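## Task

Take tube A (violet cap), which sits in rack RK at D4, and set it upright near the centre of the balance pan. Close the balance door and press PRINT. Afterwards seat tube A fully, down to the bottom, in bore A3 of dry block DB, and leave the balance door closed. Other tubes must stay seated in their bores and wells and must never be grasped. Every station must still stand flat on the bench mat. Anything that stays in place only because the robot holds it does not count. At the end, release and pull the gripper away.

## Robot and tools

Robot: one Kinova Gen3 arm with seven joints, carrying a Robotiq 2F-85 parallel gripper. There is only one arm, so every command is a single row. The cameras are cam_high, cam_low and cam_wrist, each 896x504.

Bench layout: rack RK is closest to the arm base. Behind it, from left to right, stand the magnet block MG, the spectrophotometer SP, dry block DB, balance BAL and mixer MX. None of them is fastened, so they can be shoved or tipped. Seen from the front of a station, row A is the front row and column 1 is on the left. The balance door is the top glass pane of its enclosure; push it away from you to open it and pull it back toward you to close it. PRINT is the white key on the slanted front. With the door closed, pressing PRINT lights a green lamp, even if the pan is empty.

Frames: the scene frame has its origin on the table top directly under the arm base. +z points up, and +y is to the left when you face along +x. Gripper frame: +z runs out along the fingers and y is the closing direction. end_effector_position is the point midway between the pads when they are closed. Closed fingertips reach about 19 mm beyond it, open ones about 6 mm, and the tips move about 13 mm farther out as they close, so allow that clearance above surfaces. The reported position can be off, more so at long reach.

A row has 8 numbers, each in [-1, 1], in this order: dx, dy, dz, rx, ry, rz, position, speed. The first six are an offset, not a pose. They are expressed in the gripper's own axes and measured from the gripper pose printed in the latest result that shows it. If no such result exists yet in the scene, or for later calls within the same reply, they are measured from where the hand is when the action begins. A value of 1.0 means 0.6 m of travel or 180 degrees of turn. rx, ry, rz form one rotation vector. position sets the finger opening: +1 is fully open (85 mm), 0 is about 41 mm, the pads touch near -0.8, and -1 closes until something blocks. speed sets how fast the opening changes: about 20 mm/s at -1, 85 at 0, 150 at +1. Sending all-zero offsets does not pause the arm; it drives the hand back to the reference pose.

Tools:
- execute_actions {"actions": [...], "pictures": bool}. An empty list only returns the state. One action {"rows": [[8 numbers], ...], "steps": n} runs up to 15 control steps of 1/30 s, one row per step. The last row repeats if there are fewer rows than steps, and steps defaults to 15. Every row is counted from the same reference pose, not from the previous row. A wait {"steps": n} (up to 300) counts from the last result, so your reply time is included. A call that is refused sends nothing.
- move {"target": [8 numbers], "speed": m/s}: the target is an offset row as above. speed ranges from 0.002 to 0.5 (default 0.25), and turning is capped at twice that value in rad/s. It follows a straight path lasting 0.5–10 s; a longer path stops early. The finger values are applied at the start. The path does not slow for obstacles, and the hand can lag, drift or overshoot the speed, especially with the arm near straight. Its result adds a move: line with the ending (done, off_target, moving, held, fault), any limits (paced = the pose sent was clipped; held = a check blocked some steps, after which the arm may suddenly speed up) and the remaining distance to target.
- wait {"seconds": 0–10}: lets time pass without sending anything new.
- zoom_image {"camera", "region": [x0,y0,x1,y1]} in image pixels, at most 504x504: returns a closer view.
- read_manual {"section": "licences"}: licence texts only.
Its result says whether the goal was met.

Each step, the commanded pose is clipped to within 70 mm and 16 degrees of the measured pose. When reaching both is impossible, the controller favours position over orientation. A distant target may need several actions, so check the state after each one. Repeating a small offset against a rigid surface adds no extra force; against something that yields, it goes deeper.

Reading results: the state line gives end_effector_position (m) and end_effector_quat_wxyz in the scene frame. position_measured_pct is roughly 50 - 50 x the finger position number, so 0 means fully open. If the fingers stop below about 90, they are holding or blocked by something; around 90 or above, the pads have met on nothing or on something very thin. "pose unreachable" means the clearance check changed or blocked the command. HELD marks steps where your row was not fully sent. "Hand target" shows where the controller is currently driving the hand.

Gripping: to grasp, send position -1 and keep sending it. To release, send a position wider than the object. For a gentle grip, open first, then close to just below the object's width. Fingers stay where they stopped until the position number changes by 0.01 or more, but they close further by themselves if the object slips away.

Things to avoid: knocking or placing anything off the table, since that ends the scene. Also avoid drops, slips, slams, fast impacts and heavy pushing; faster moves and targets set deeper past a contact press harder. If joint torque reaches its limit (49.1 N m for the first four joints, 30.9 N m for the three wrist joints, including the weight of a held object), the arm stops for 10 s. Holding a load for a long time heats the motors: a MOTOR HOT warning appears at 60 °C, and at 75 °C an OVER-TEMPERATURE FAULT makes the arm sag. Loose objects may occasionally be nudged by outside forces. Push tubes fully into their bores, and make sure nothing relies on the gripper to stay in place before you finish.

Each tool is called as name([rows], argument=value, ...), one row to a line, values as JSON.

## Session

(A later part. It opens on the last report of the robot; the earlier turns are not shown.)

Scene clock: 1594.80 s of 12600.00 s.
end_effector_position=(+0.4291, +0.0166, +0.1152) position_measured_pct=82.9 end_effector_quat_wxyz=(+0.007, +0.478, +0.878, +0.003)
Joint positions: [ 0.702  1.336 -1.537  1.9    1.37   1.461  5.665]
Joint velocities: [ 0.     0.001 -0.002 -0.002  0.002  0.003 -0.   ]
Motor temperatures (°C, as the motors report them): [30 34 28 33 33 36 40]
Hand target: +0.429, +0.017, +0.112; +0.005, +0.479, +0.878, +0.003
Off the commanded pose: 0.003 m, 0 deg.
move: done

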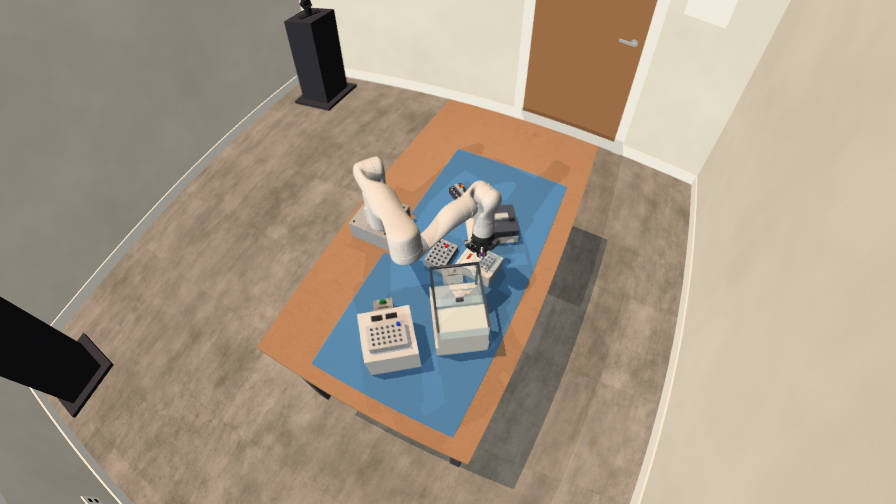

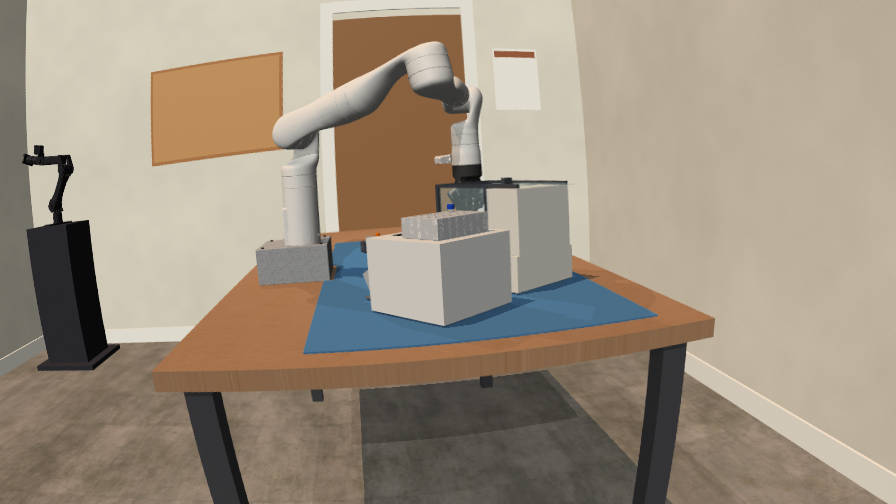

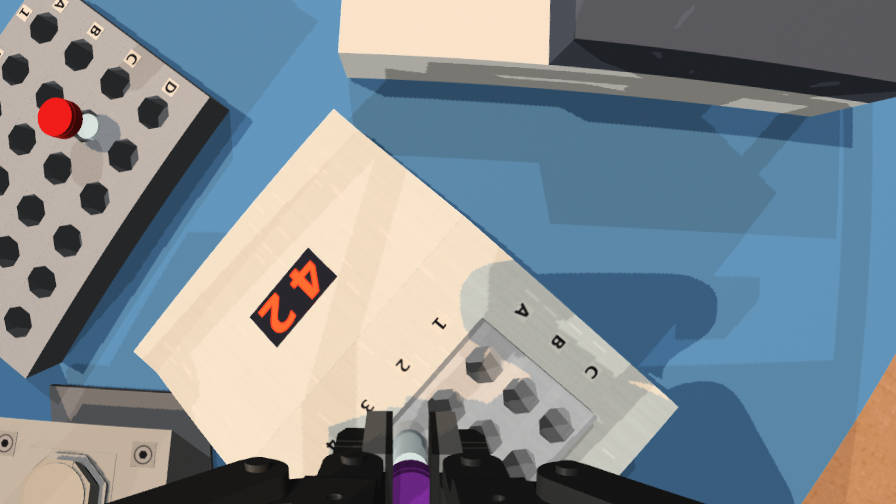

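move(target=[-0.014,0,0.002,0,0,0,-1,0], speed=0.003)

Scene clock: 1641.00 s of 12600.00 s.
end_effector_position=(+0.4324, +0.0121, +0.1140) position_measured_pct=82.9 end_effector_quat_wxyz=(+0.005, +0.477, +0.879, +0.004)
Joint positions: [ 0.711  1.338 -1.532  1.887  1.368  1.456  5.692]
Joint velocities: [-0.    -0.003  0.004 -0.002 -0.002 -0.004  0.   ]
Motor temperatures (°C, as the motors report them): [30 34 28 33 33 36 40]
Hand target: +0.434, +0.010, +0.114; +0.007, +0.478, +0.878, +0.003
Off the commanded pose: 0.003 m, 0 deg.
After step 1295, the last 505 steps of your reply time or wait did not run and took no scene time. You can wait again.
move: done

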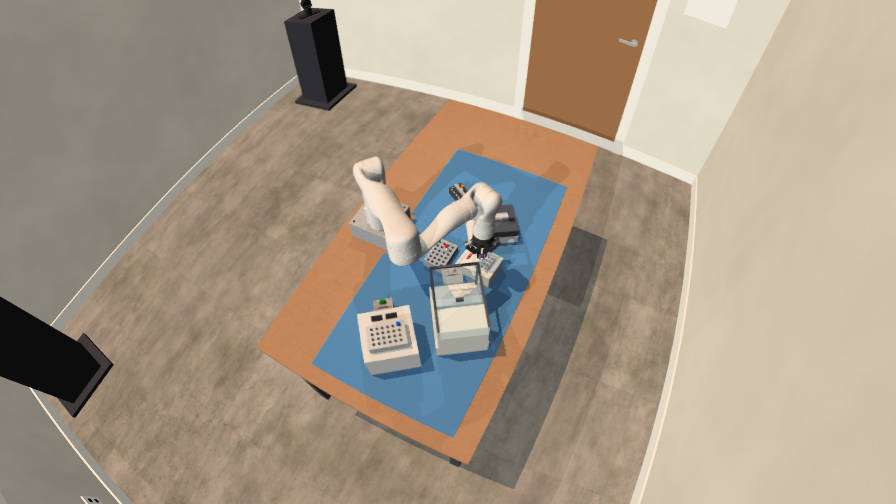

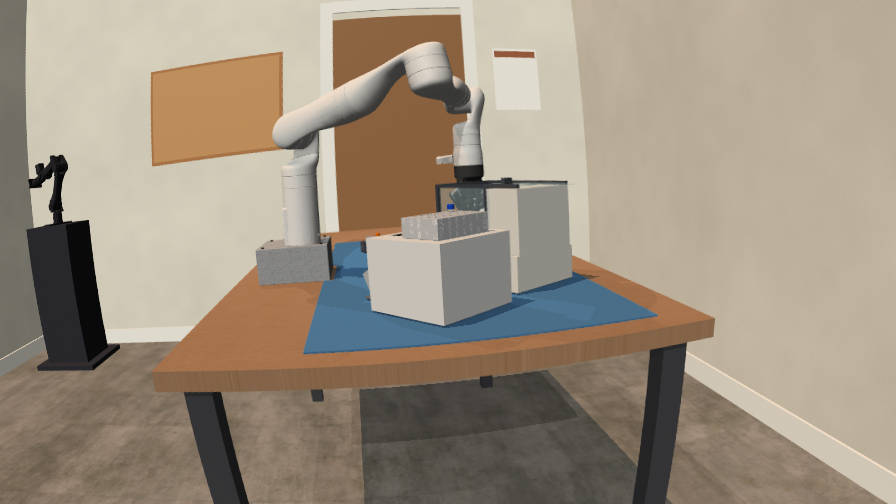

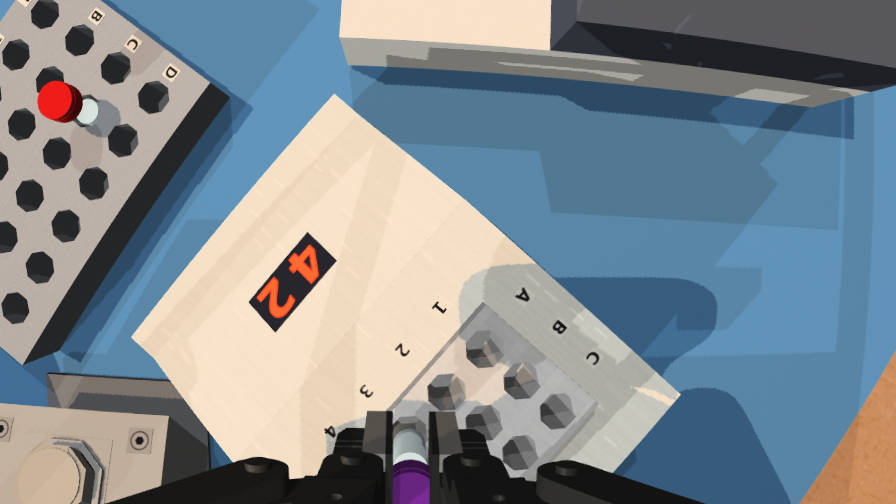

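move(target=[0,0,0.012,0,0,0,-1,0], speed=0.004)

Scene clock: 1645.73 s of 12600.00 s.
end_effector_position=(+0.4320, +0.0129, +0.1068) position_measured_pct=82.9 end_effector_quat_wxyz=(+0.004, +0.476, +0.879, +0.005)
Joint positions: [ 0.709  1.348 -1.519  1.89   1.381  1.446  5.689]
Joint velocities: [-0.    -0.     0.002 -0.001  0.001 -0.003  0.   ]
Motor temperatures (°C, as the motors report them): [30 34 28 33 33 36 40]
Hand target: +0.432, +0.012, +0.107; +0.005, +0.477, +0.879, +0.004
Off the commanded pose: 0.001 m, 0 deg.
move: done

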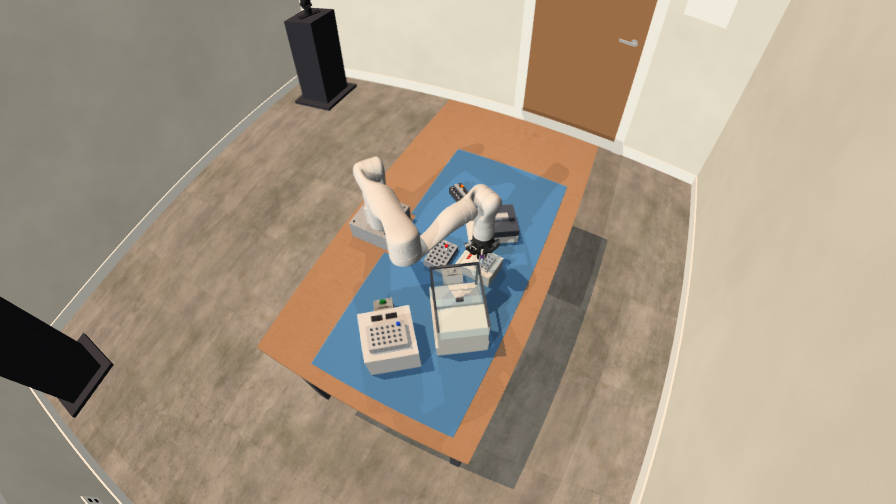

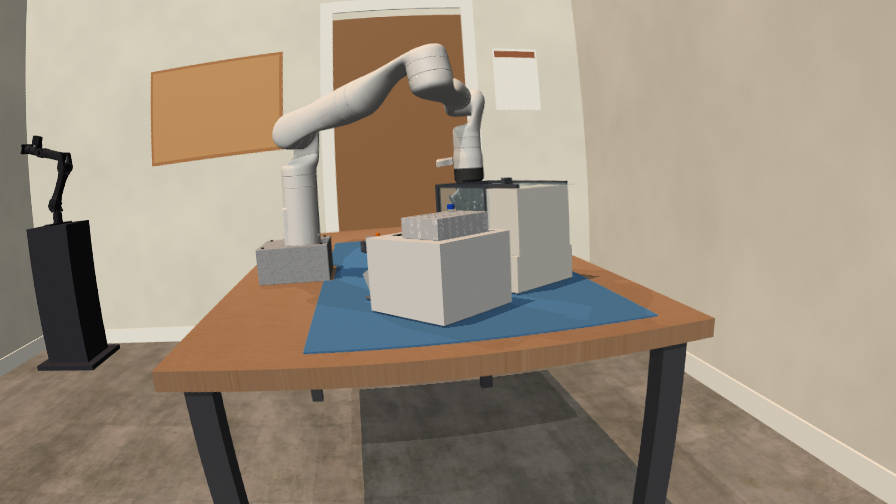

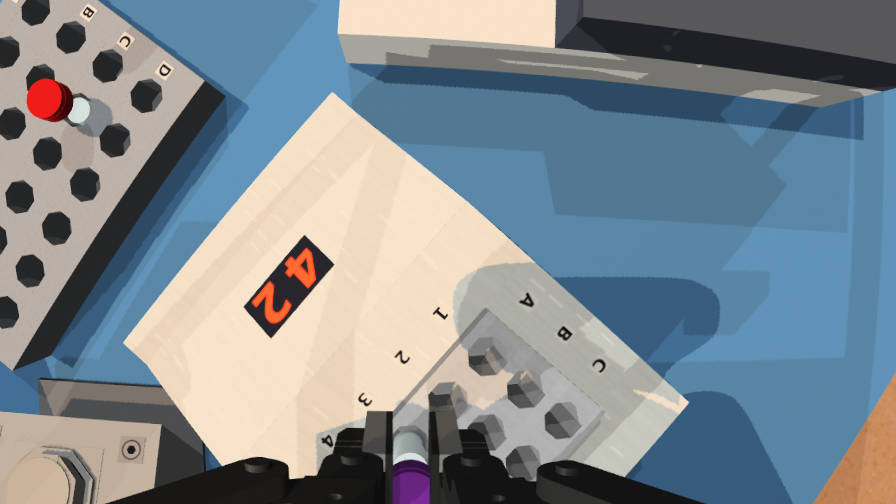

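move(target=[0,0,0.017,0,0,0,-1,0], speed=0.005)

Scene clock: 1651.73 s of 12600.00 s.
end_effector_position=(+0.4319, +0.0132, +0.0967) position_measured_pct=82.9 end_effector_quat_wxyz=(+0.004, +0.476, +0.879, +0.005)
Joint positions: [ 0.706  1.365 -1.503  1.893  1.401  1.435  5.684]
Joint velocities: [-0.     0.001  0.001 -0.     0.001 -0.     0.   ]
Motor temperatures (°C, as the motors report them): [30 34 28 33 33 36 40]
Hand target: +0.432, +0.013, +0.097; +0.004, +0.476, +0.879, +0.005
Off the commanded pose: 0.000 m, 0 deg.
move: done

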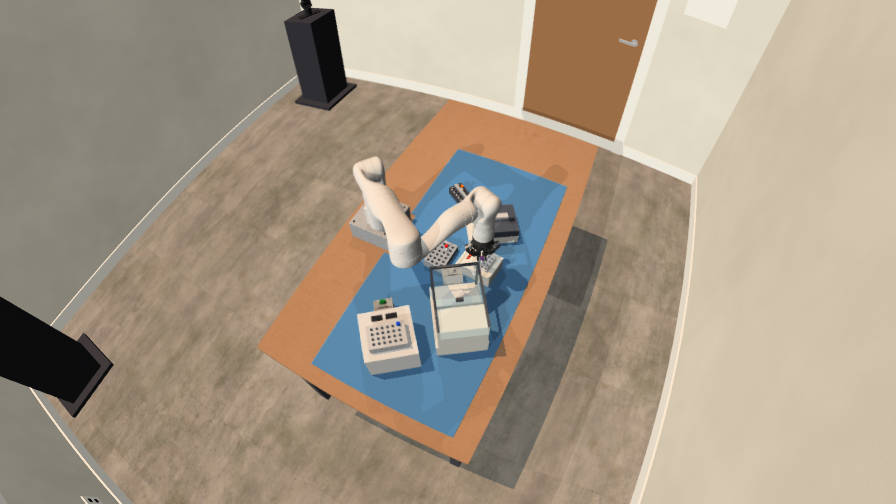

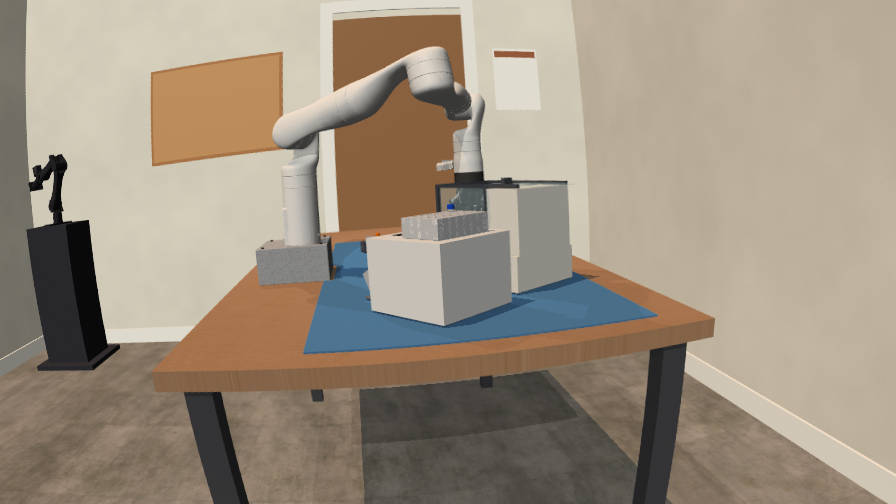

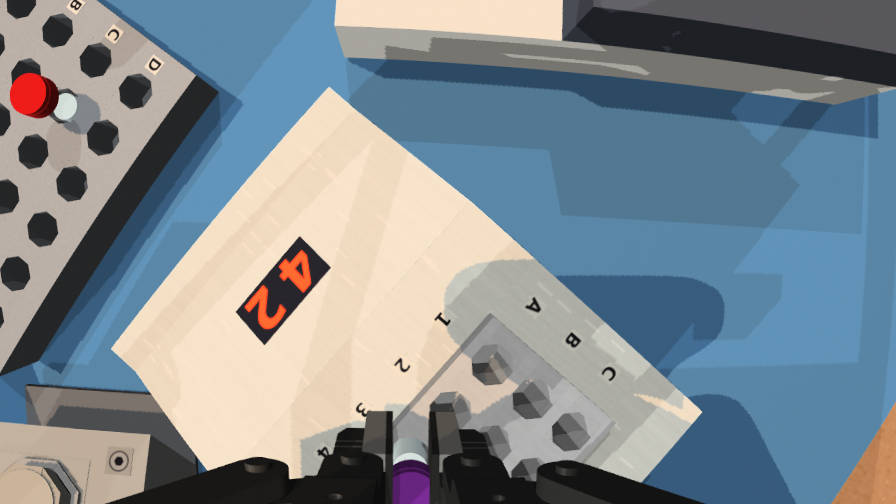

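execute_actions([
  {"rows":[[0,0,0,0,0,0,-0.5,-0.3]],"steps":15},
], pictures=false)

move(target=[0,0,-0.06,0,0,0,-0.5,0], speed=0.02)

Scene clock: 1658.13 s of 12600.00 s.
end_effector_position=(+0.4319, +0.0132, +0.0967) position_measured_pct=75.0 end_effector_quat_wxyz=(+0.004, +0.476, +0.879, +0.005)
Joint positions: [ 0.706  1.365 -1.503  1.893  1.401  1.435  5.684]
Joint velocities: [ 0.     0.    -0.     0.001  0.002  0.001 -0.001]
Motor temperatures (°C, as the motors report them): [30 34 28 33 33 36 40]
Hand target: +0.432, +0.013, +0.097; +0.004, +0.476, +0.879, +0.005
Off the commanded pose: 0.000 m, 0 deg.
Steps of this call (steps 1 to 177: nothing new was sent; steps 178 to 192: all 15 steps of this action). Readings (end_effector_position | what the end effector reports):
178: (+0.4319, +0.0132, +0.0966) | position_measured_pct=82.9
179: (+0.4319, +0.0133, +0.0966) | position_measured_pct=82.9
181: (+0.4319, +0.0132, +0.0966) | position_measured_pct=79.4
185: (+0.4319, +0.0132, +0.0966) | position_measured_pct=75.4
192: the state above

Scene clock: 1660.43 s of 12600.00 s.
end_effector_position=(+0.4314, +0.0130, +0.1325) position_measured_pct=75.0 end_effector_quat_wxyz=(+0.004, +0.476, +0.879, +0.005)
Joint positions: [ 0.715  1.306 -1.559  1.88   1.327  1.472  5.702]
Joint velocities: [ 0.001 -0.002  0.     0.    -0.     0.001  0.   ]
Motor temperatures (°C, as the motors report them): [30 34 28 33 33 36 40]
Hand target: +0.431, +0.013, +0.133; +0.004, +0.476, +0.879, +0.005
Off the commanded pose: 0.000 m, 0 deg.
move: done

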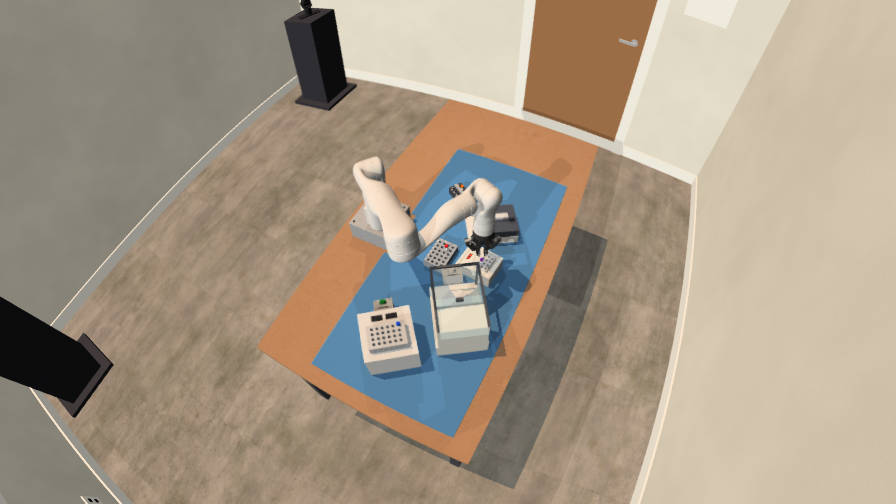

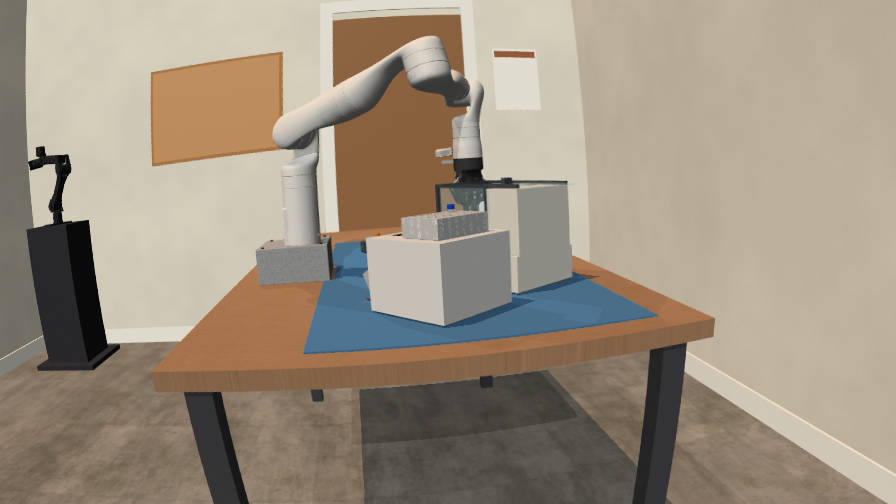

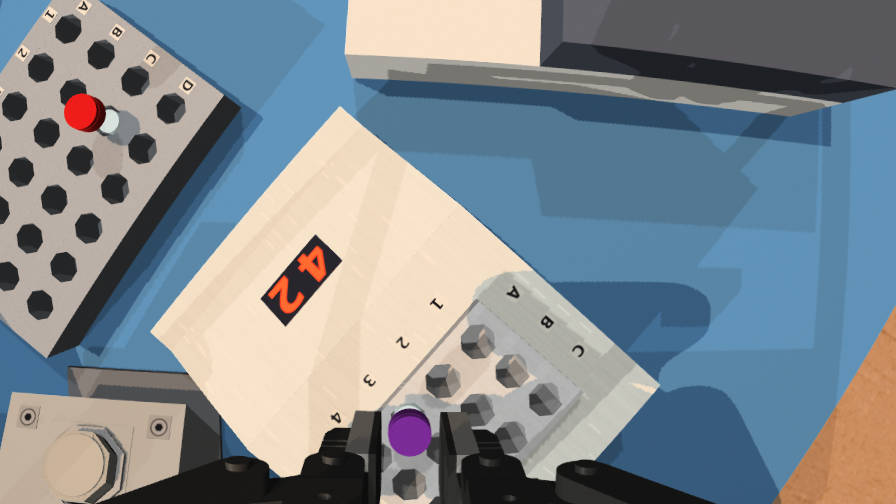

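execute_actions([
  {"rows":[[0,0.0005,0,0,0,0,-1,0]],"steps":15},
], pictures=false)

move(target=[0,0,0.03,0,0,0,-1,0], speed=0.005)

Scene clock: 1668.47 s of 12600.00 s.
end_effector_position=(+0.4317, +0.0132, +0.1325) position_measured_pct=91.7 end_effector_quat_wxyz=(+0.004, +0.476, +0.879, +0.005)
Joint positions: [ 0.715  1.306 -1.558  1.879  1.327  1.472  5.703]
Joint velocities: [-0.     0.     0.001  0.001 -0.    -0.    -0.001]
Motor temperatures (°C, as the motors report them): [30 34 28 33 33 36 40]
Hand target: +0.432, +0.013, +0.132; +0.004, +0.476, +0.879, +0.005
Off the commanded pose: 0.000 m, 0 deg.
Steps of this call (steps 1 to 226: nothing new was sent; steps 227 to 241: all 15 steps of this action). Readings (end_effector_position | what the end effector reports):
227: (+0.4315, +0.0130, +0.1326) | position_measured_pct=75.0
228: (+0.4315, +0.0131, +0.1326) | position_measured_pct=75.4
230: (+0.4316, +0.0131, +0.1325) | position_measured_pct=79.4
234: (+0.4317, +0.0132, +0.1325) | position_measured_pct=90.5
241: the state above

Scene clock: 1672.53 s of 12600.00 s.
end_effector_position=(+0.4319, +0.0133, +0.1146) position_measured_pct=91.7 end_effector_quat_wxyz=(+0.004, +0.476, +0.879, +0.005)
Joint positions: [ 0.71   1.335 -1.531  1.887  1.364  1.453  5.693]
Joint velocities: [-0.     0.001  0.002 -0.     0.002 -0.001 -0.001]
Motor temperatures (°C, as the motors report them): [30 34 28 33 33 36 40]
Hand target: +0.432, +0.013, +0.115; +0.004, +0.476, +0.879, +0.005
Off the commanded pose: 0.000 m, 0 deg.
move: done

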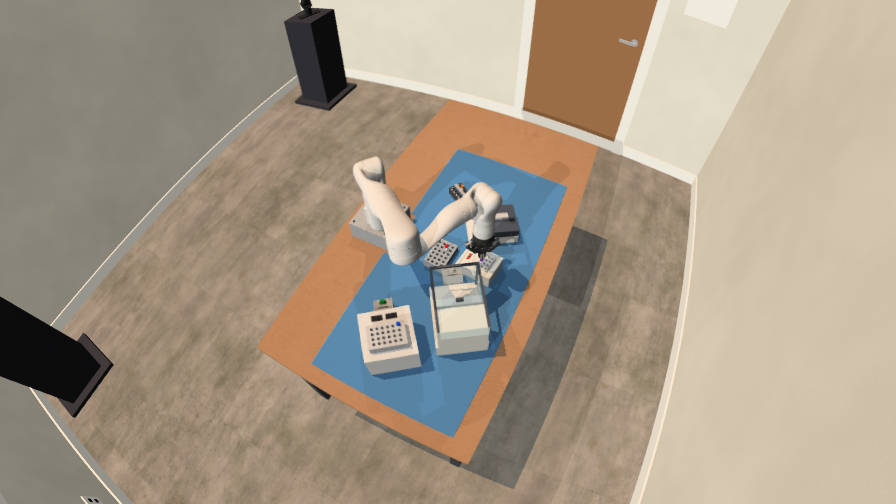

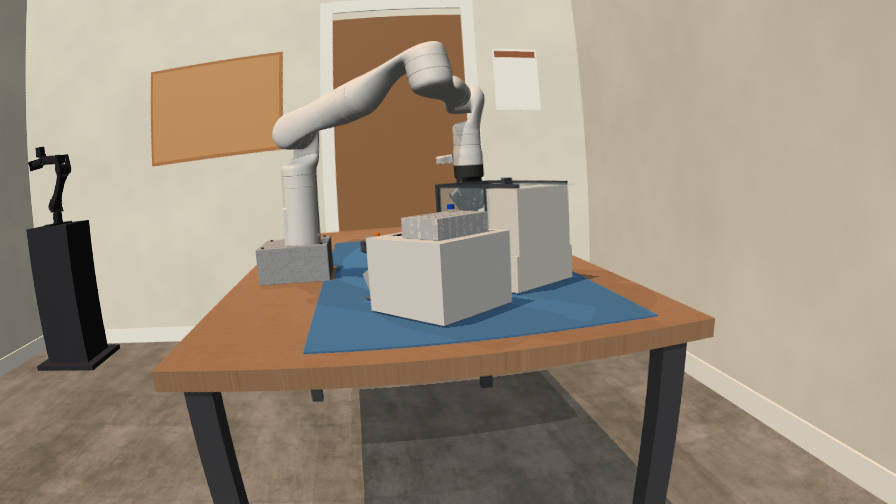

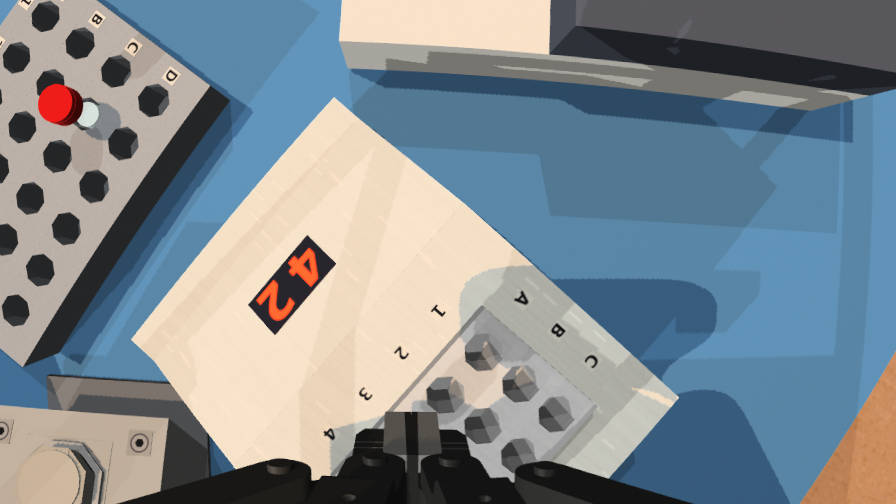

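move(target=[0,0,0.012,0,0,0,-1,0], speed=0.003)

Scene clock: 1679.03 s of 12600.00 s.
end_effector_position=(+0.4325, +0.0135, +0.1093) position_measured_pct=91.7 end_effector_quat_wxyz=(+0.005, +0.476, +0.880, +0.005)
Joint positions: [ 0.708  1.344 -1.523  1.89   1.377  1.448  5.689]
Joint velocities: [-0.     0.001  0.002  0.002  0.002  0.    -0.001]
Motor temperatures (°C, as the motors report them): [30 34 28 33 33 36 40]
Hand target: +0.432, +0.013, +0.107; +0.004, +0.476, +0.879, +0.005
Off the commanded pose: 0.002 m, 0 deg.
move: done

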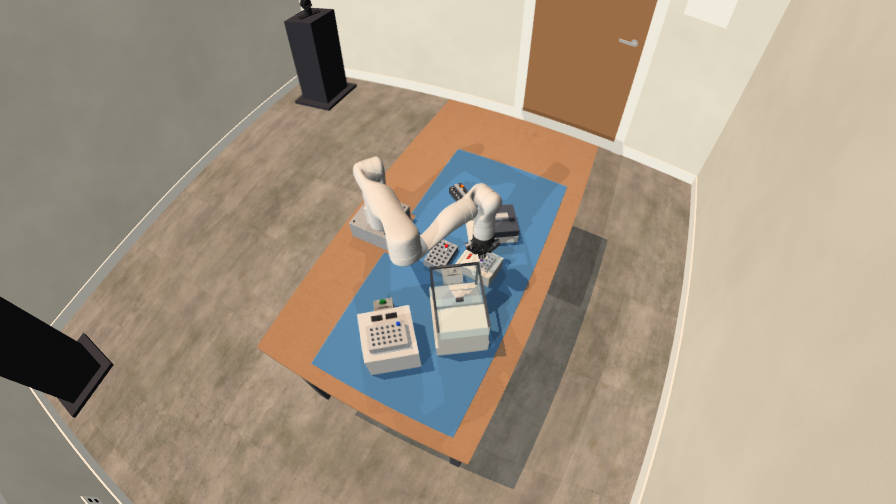

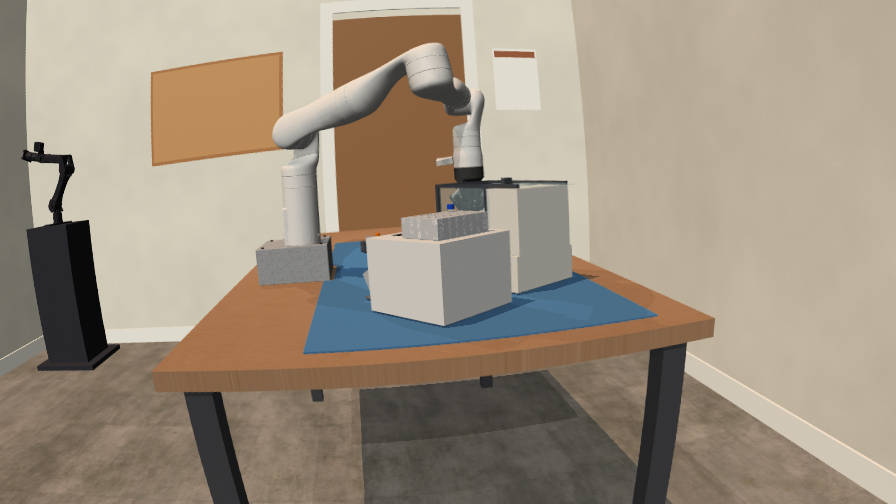

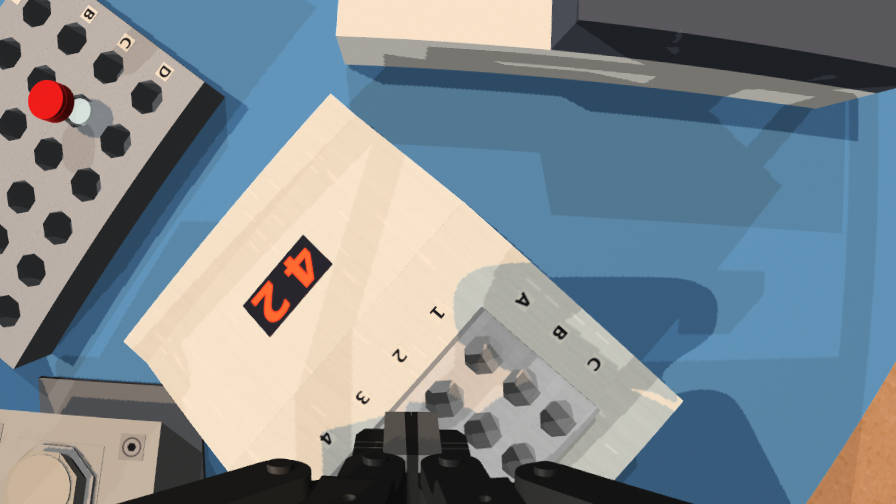

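move(target=[0,0,0.008,0,0,0,-1,0], speed=0.003)

move(target=[0,0,-0.08,0,0,0,-1,0], speed=0.03)

Scene clock: 1686.60 s of 12600.00 s.
end_effector_position=(+0.4335, +0.0136, +0.1089) position_measured_pct=91.7 end_effector_quat_wxyz=(+0.008, +0.475, +0.880, +0.006)
Joint positions: [ 0.708  1.346 -1.525  1.893  1.385  1.448  5.686]
Joint velocities: [ 0.     0.002 -0.001  0.001  0.002  0.002 -0.001]
Motor temperatures (°C, as the motors report them): [30 34 28 33 33 36 40]
Hand target: +0.432, +0.014, +0.105; +0.005, +0.476, +0.880, +0.005
Off the commanded pose: 0.005 m, 0 deg.
move: off_target

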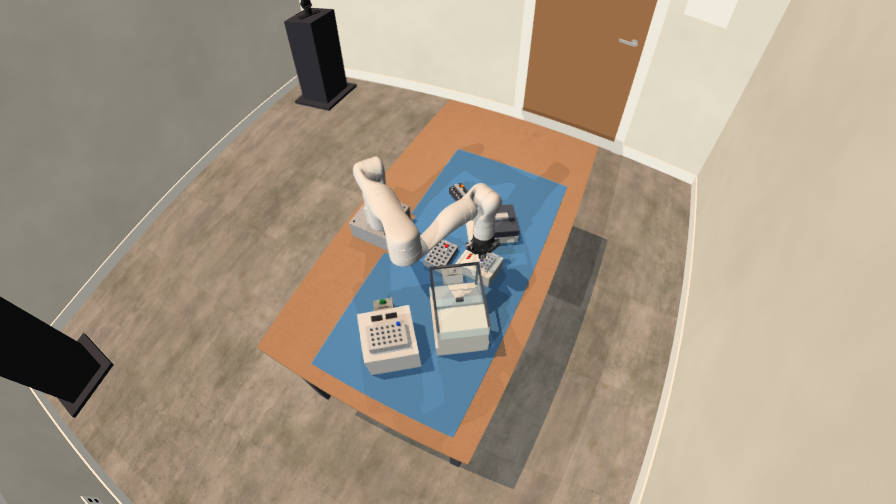

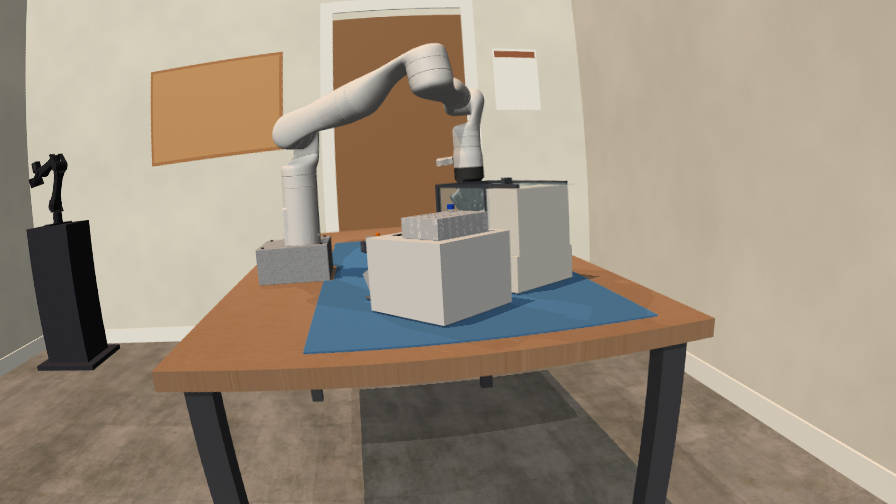

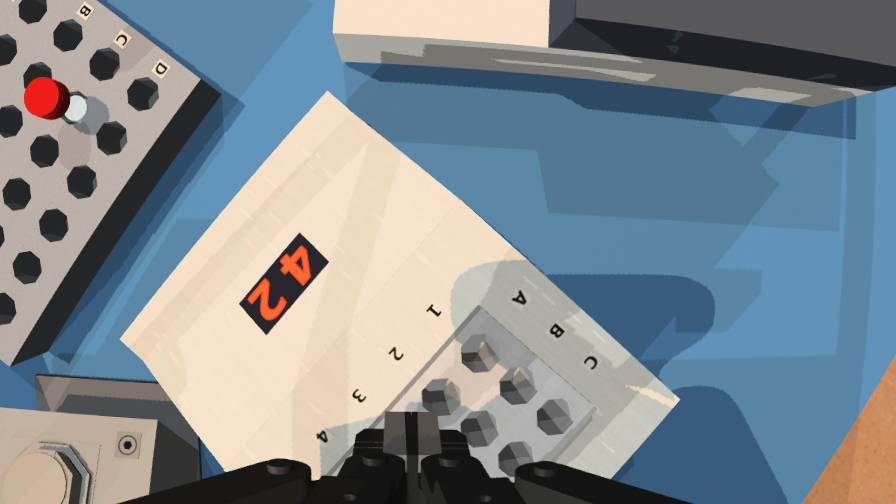

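Scene clock: 1688.50 s of 12600.00 s.
end_effector_position=(+0.4324, +0.0134, +0.1567) position_measured_pct=91.7 end_effector_quat_wxyz=(+0.008, +0.475, +0.880, +0.006)
Joint positions: [ 0.721  1.268 -1.598  1.869  1.286  1.498  5.713]
Joint velocities: [ 0.001 -0.002 -0.    -0.001 -0.002  0.002  0.   ]
Motor temperatures (°C, as the motors report them): [30 34 28 33 33 36 40]
Hand target: +0.432, +0.013, +0.157; +0.008, +0.475, +0.880, +0.006
Off the commanded pose: 0.000 m, 0 deg.
move: done

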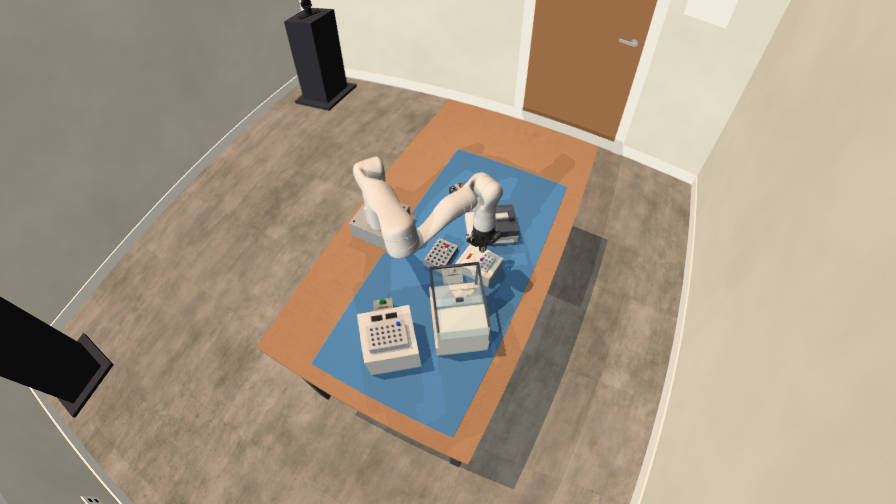

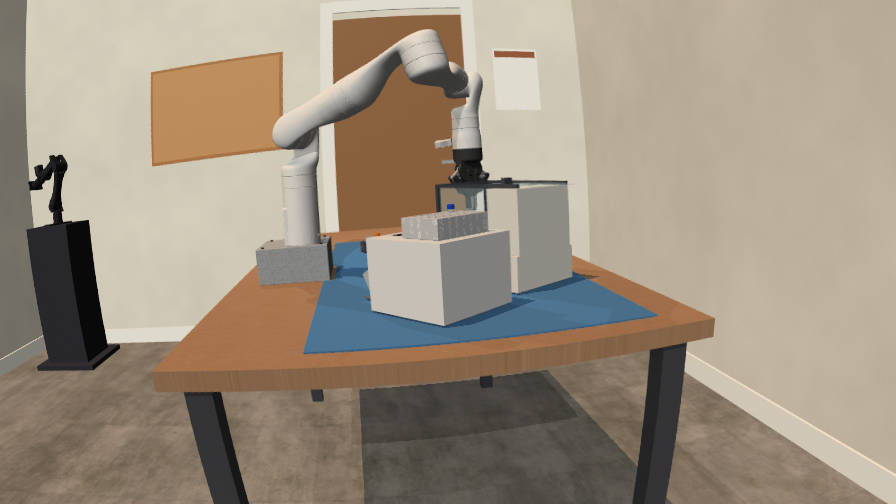

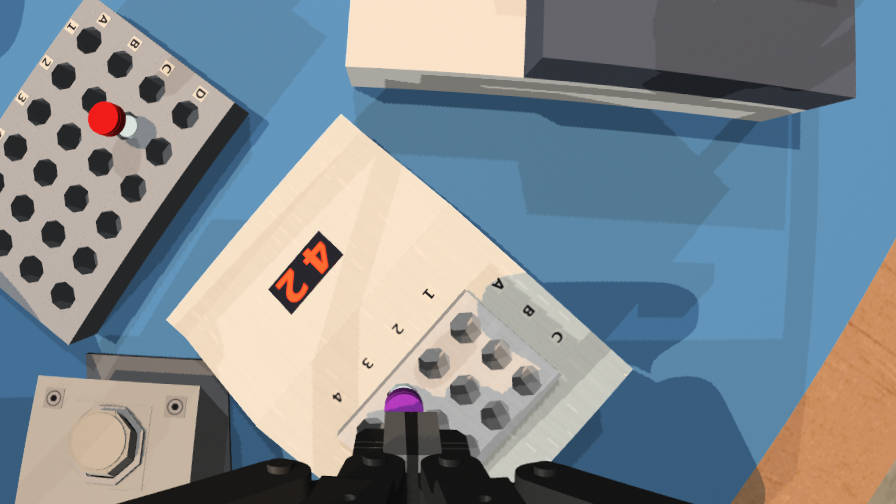

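move(target=[0,0,-0.225,0.0035,0.0025,0,0.25,0], speed=0.1)

Scene clock: 1698.30 s of 12600.00 s.
end_effector_position=(+0.4297, +0.0128, +0.2914) position_measured_pct=37.7 end_effector_quat_wxyz=(+0.001, +0.475, +0.880, +0.003)
Joint positions: [ 0.742  1.068 -1.773  1.694  1.043  1.682  5.821]
Joint velocities: [-0.    -0.003 -0.002 -0.003 -0.002  0.004  0.001]
Motor temperatures (°C, as the motors report them): [30 34 28 33 33 36 40]
Hand target: +0.430, +0.013, +0.292; +0.002, +0.475, +0.880, +0.003
Off the commanded pose: 0.000 m, 0 deg.
move: done

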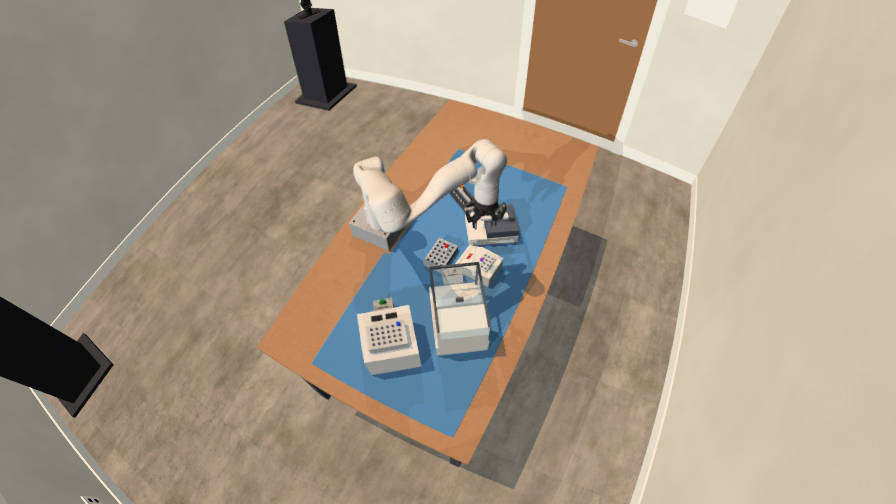

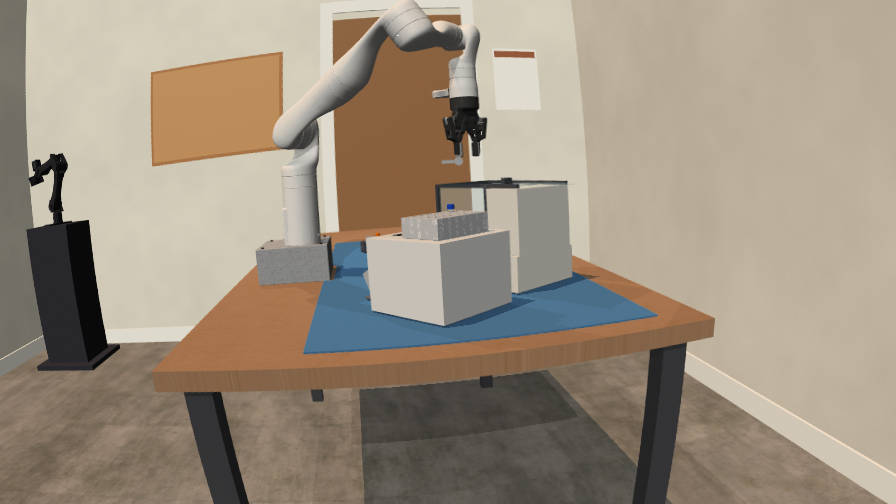

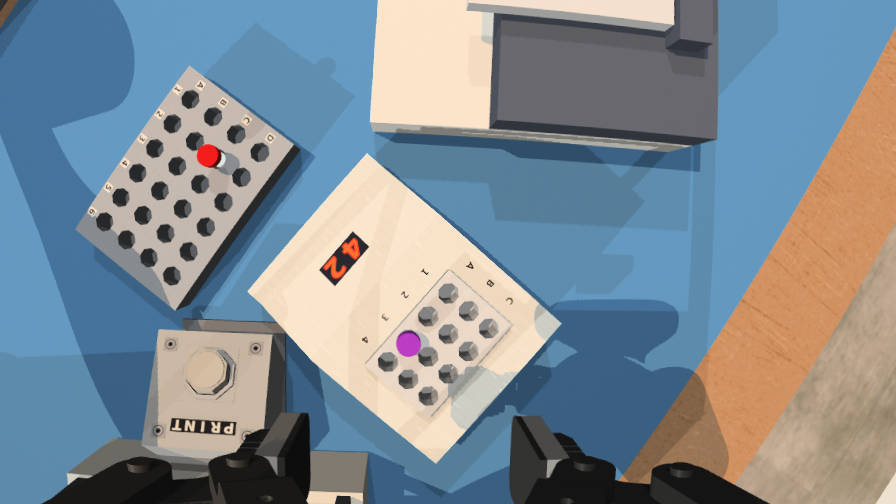

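move(target=[-0.3855,-0.1816,0,0,0,0.504,0.25,0], speed=0.1)

Scene clock: 1711.23 s of 12600.00 s.
end_effector_position=(+0.4656, -0.2395, +0.2901) position_measured_pct=37.7 end_effector_quat_wxyz=(-0.002, +0.960, +0.280, +0.003)
Joint positions: [ 1.079  1.022 -1.503  1.352  1.015  1.625  5.003]
Joint velocities: [-0.     0.     0.001 -0.002 -0.     0.002 -0.004]
Motor temperatures (°C, as the motors report them): [30 34 28 33 33 36 40]
Hand target: +0.466, -0.240, +0.290; -0.002, +0.960, +0.280, +0.003
Off the commanded pose: 0.001 m, 0 deg.
move: done

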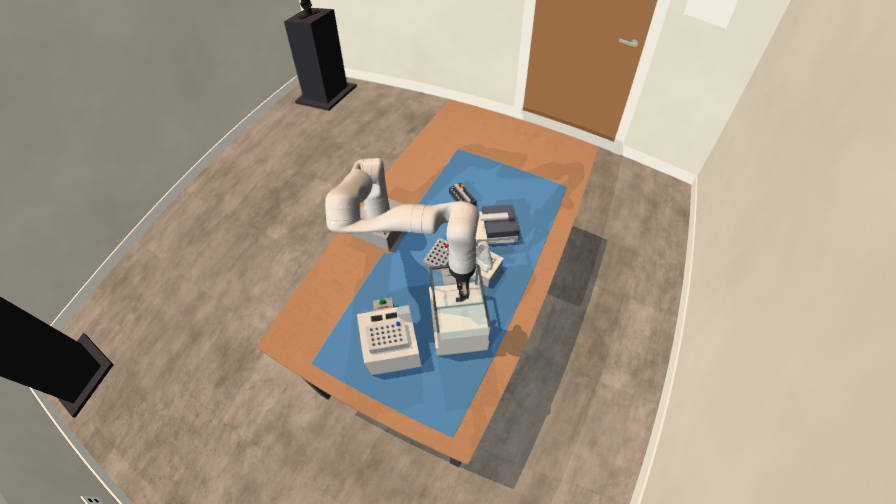

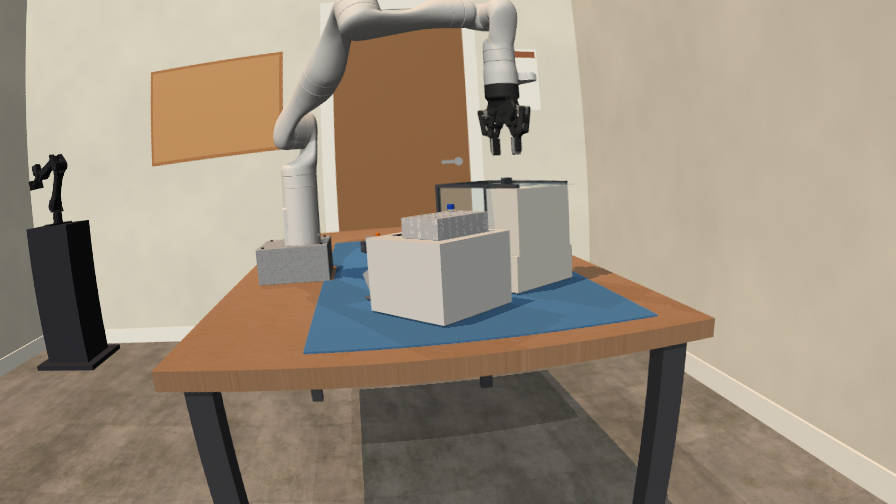

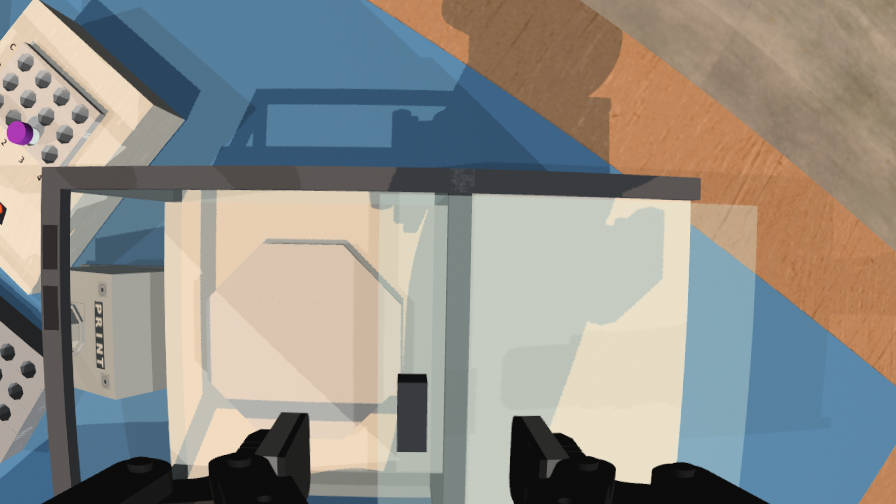

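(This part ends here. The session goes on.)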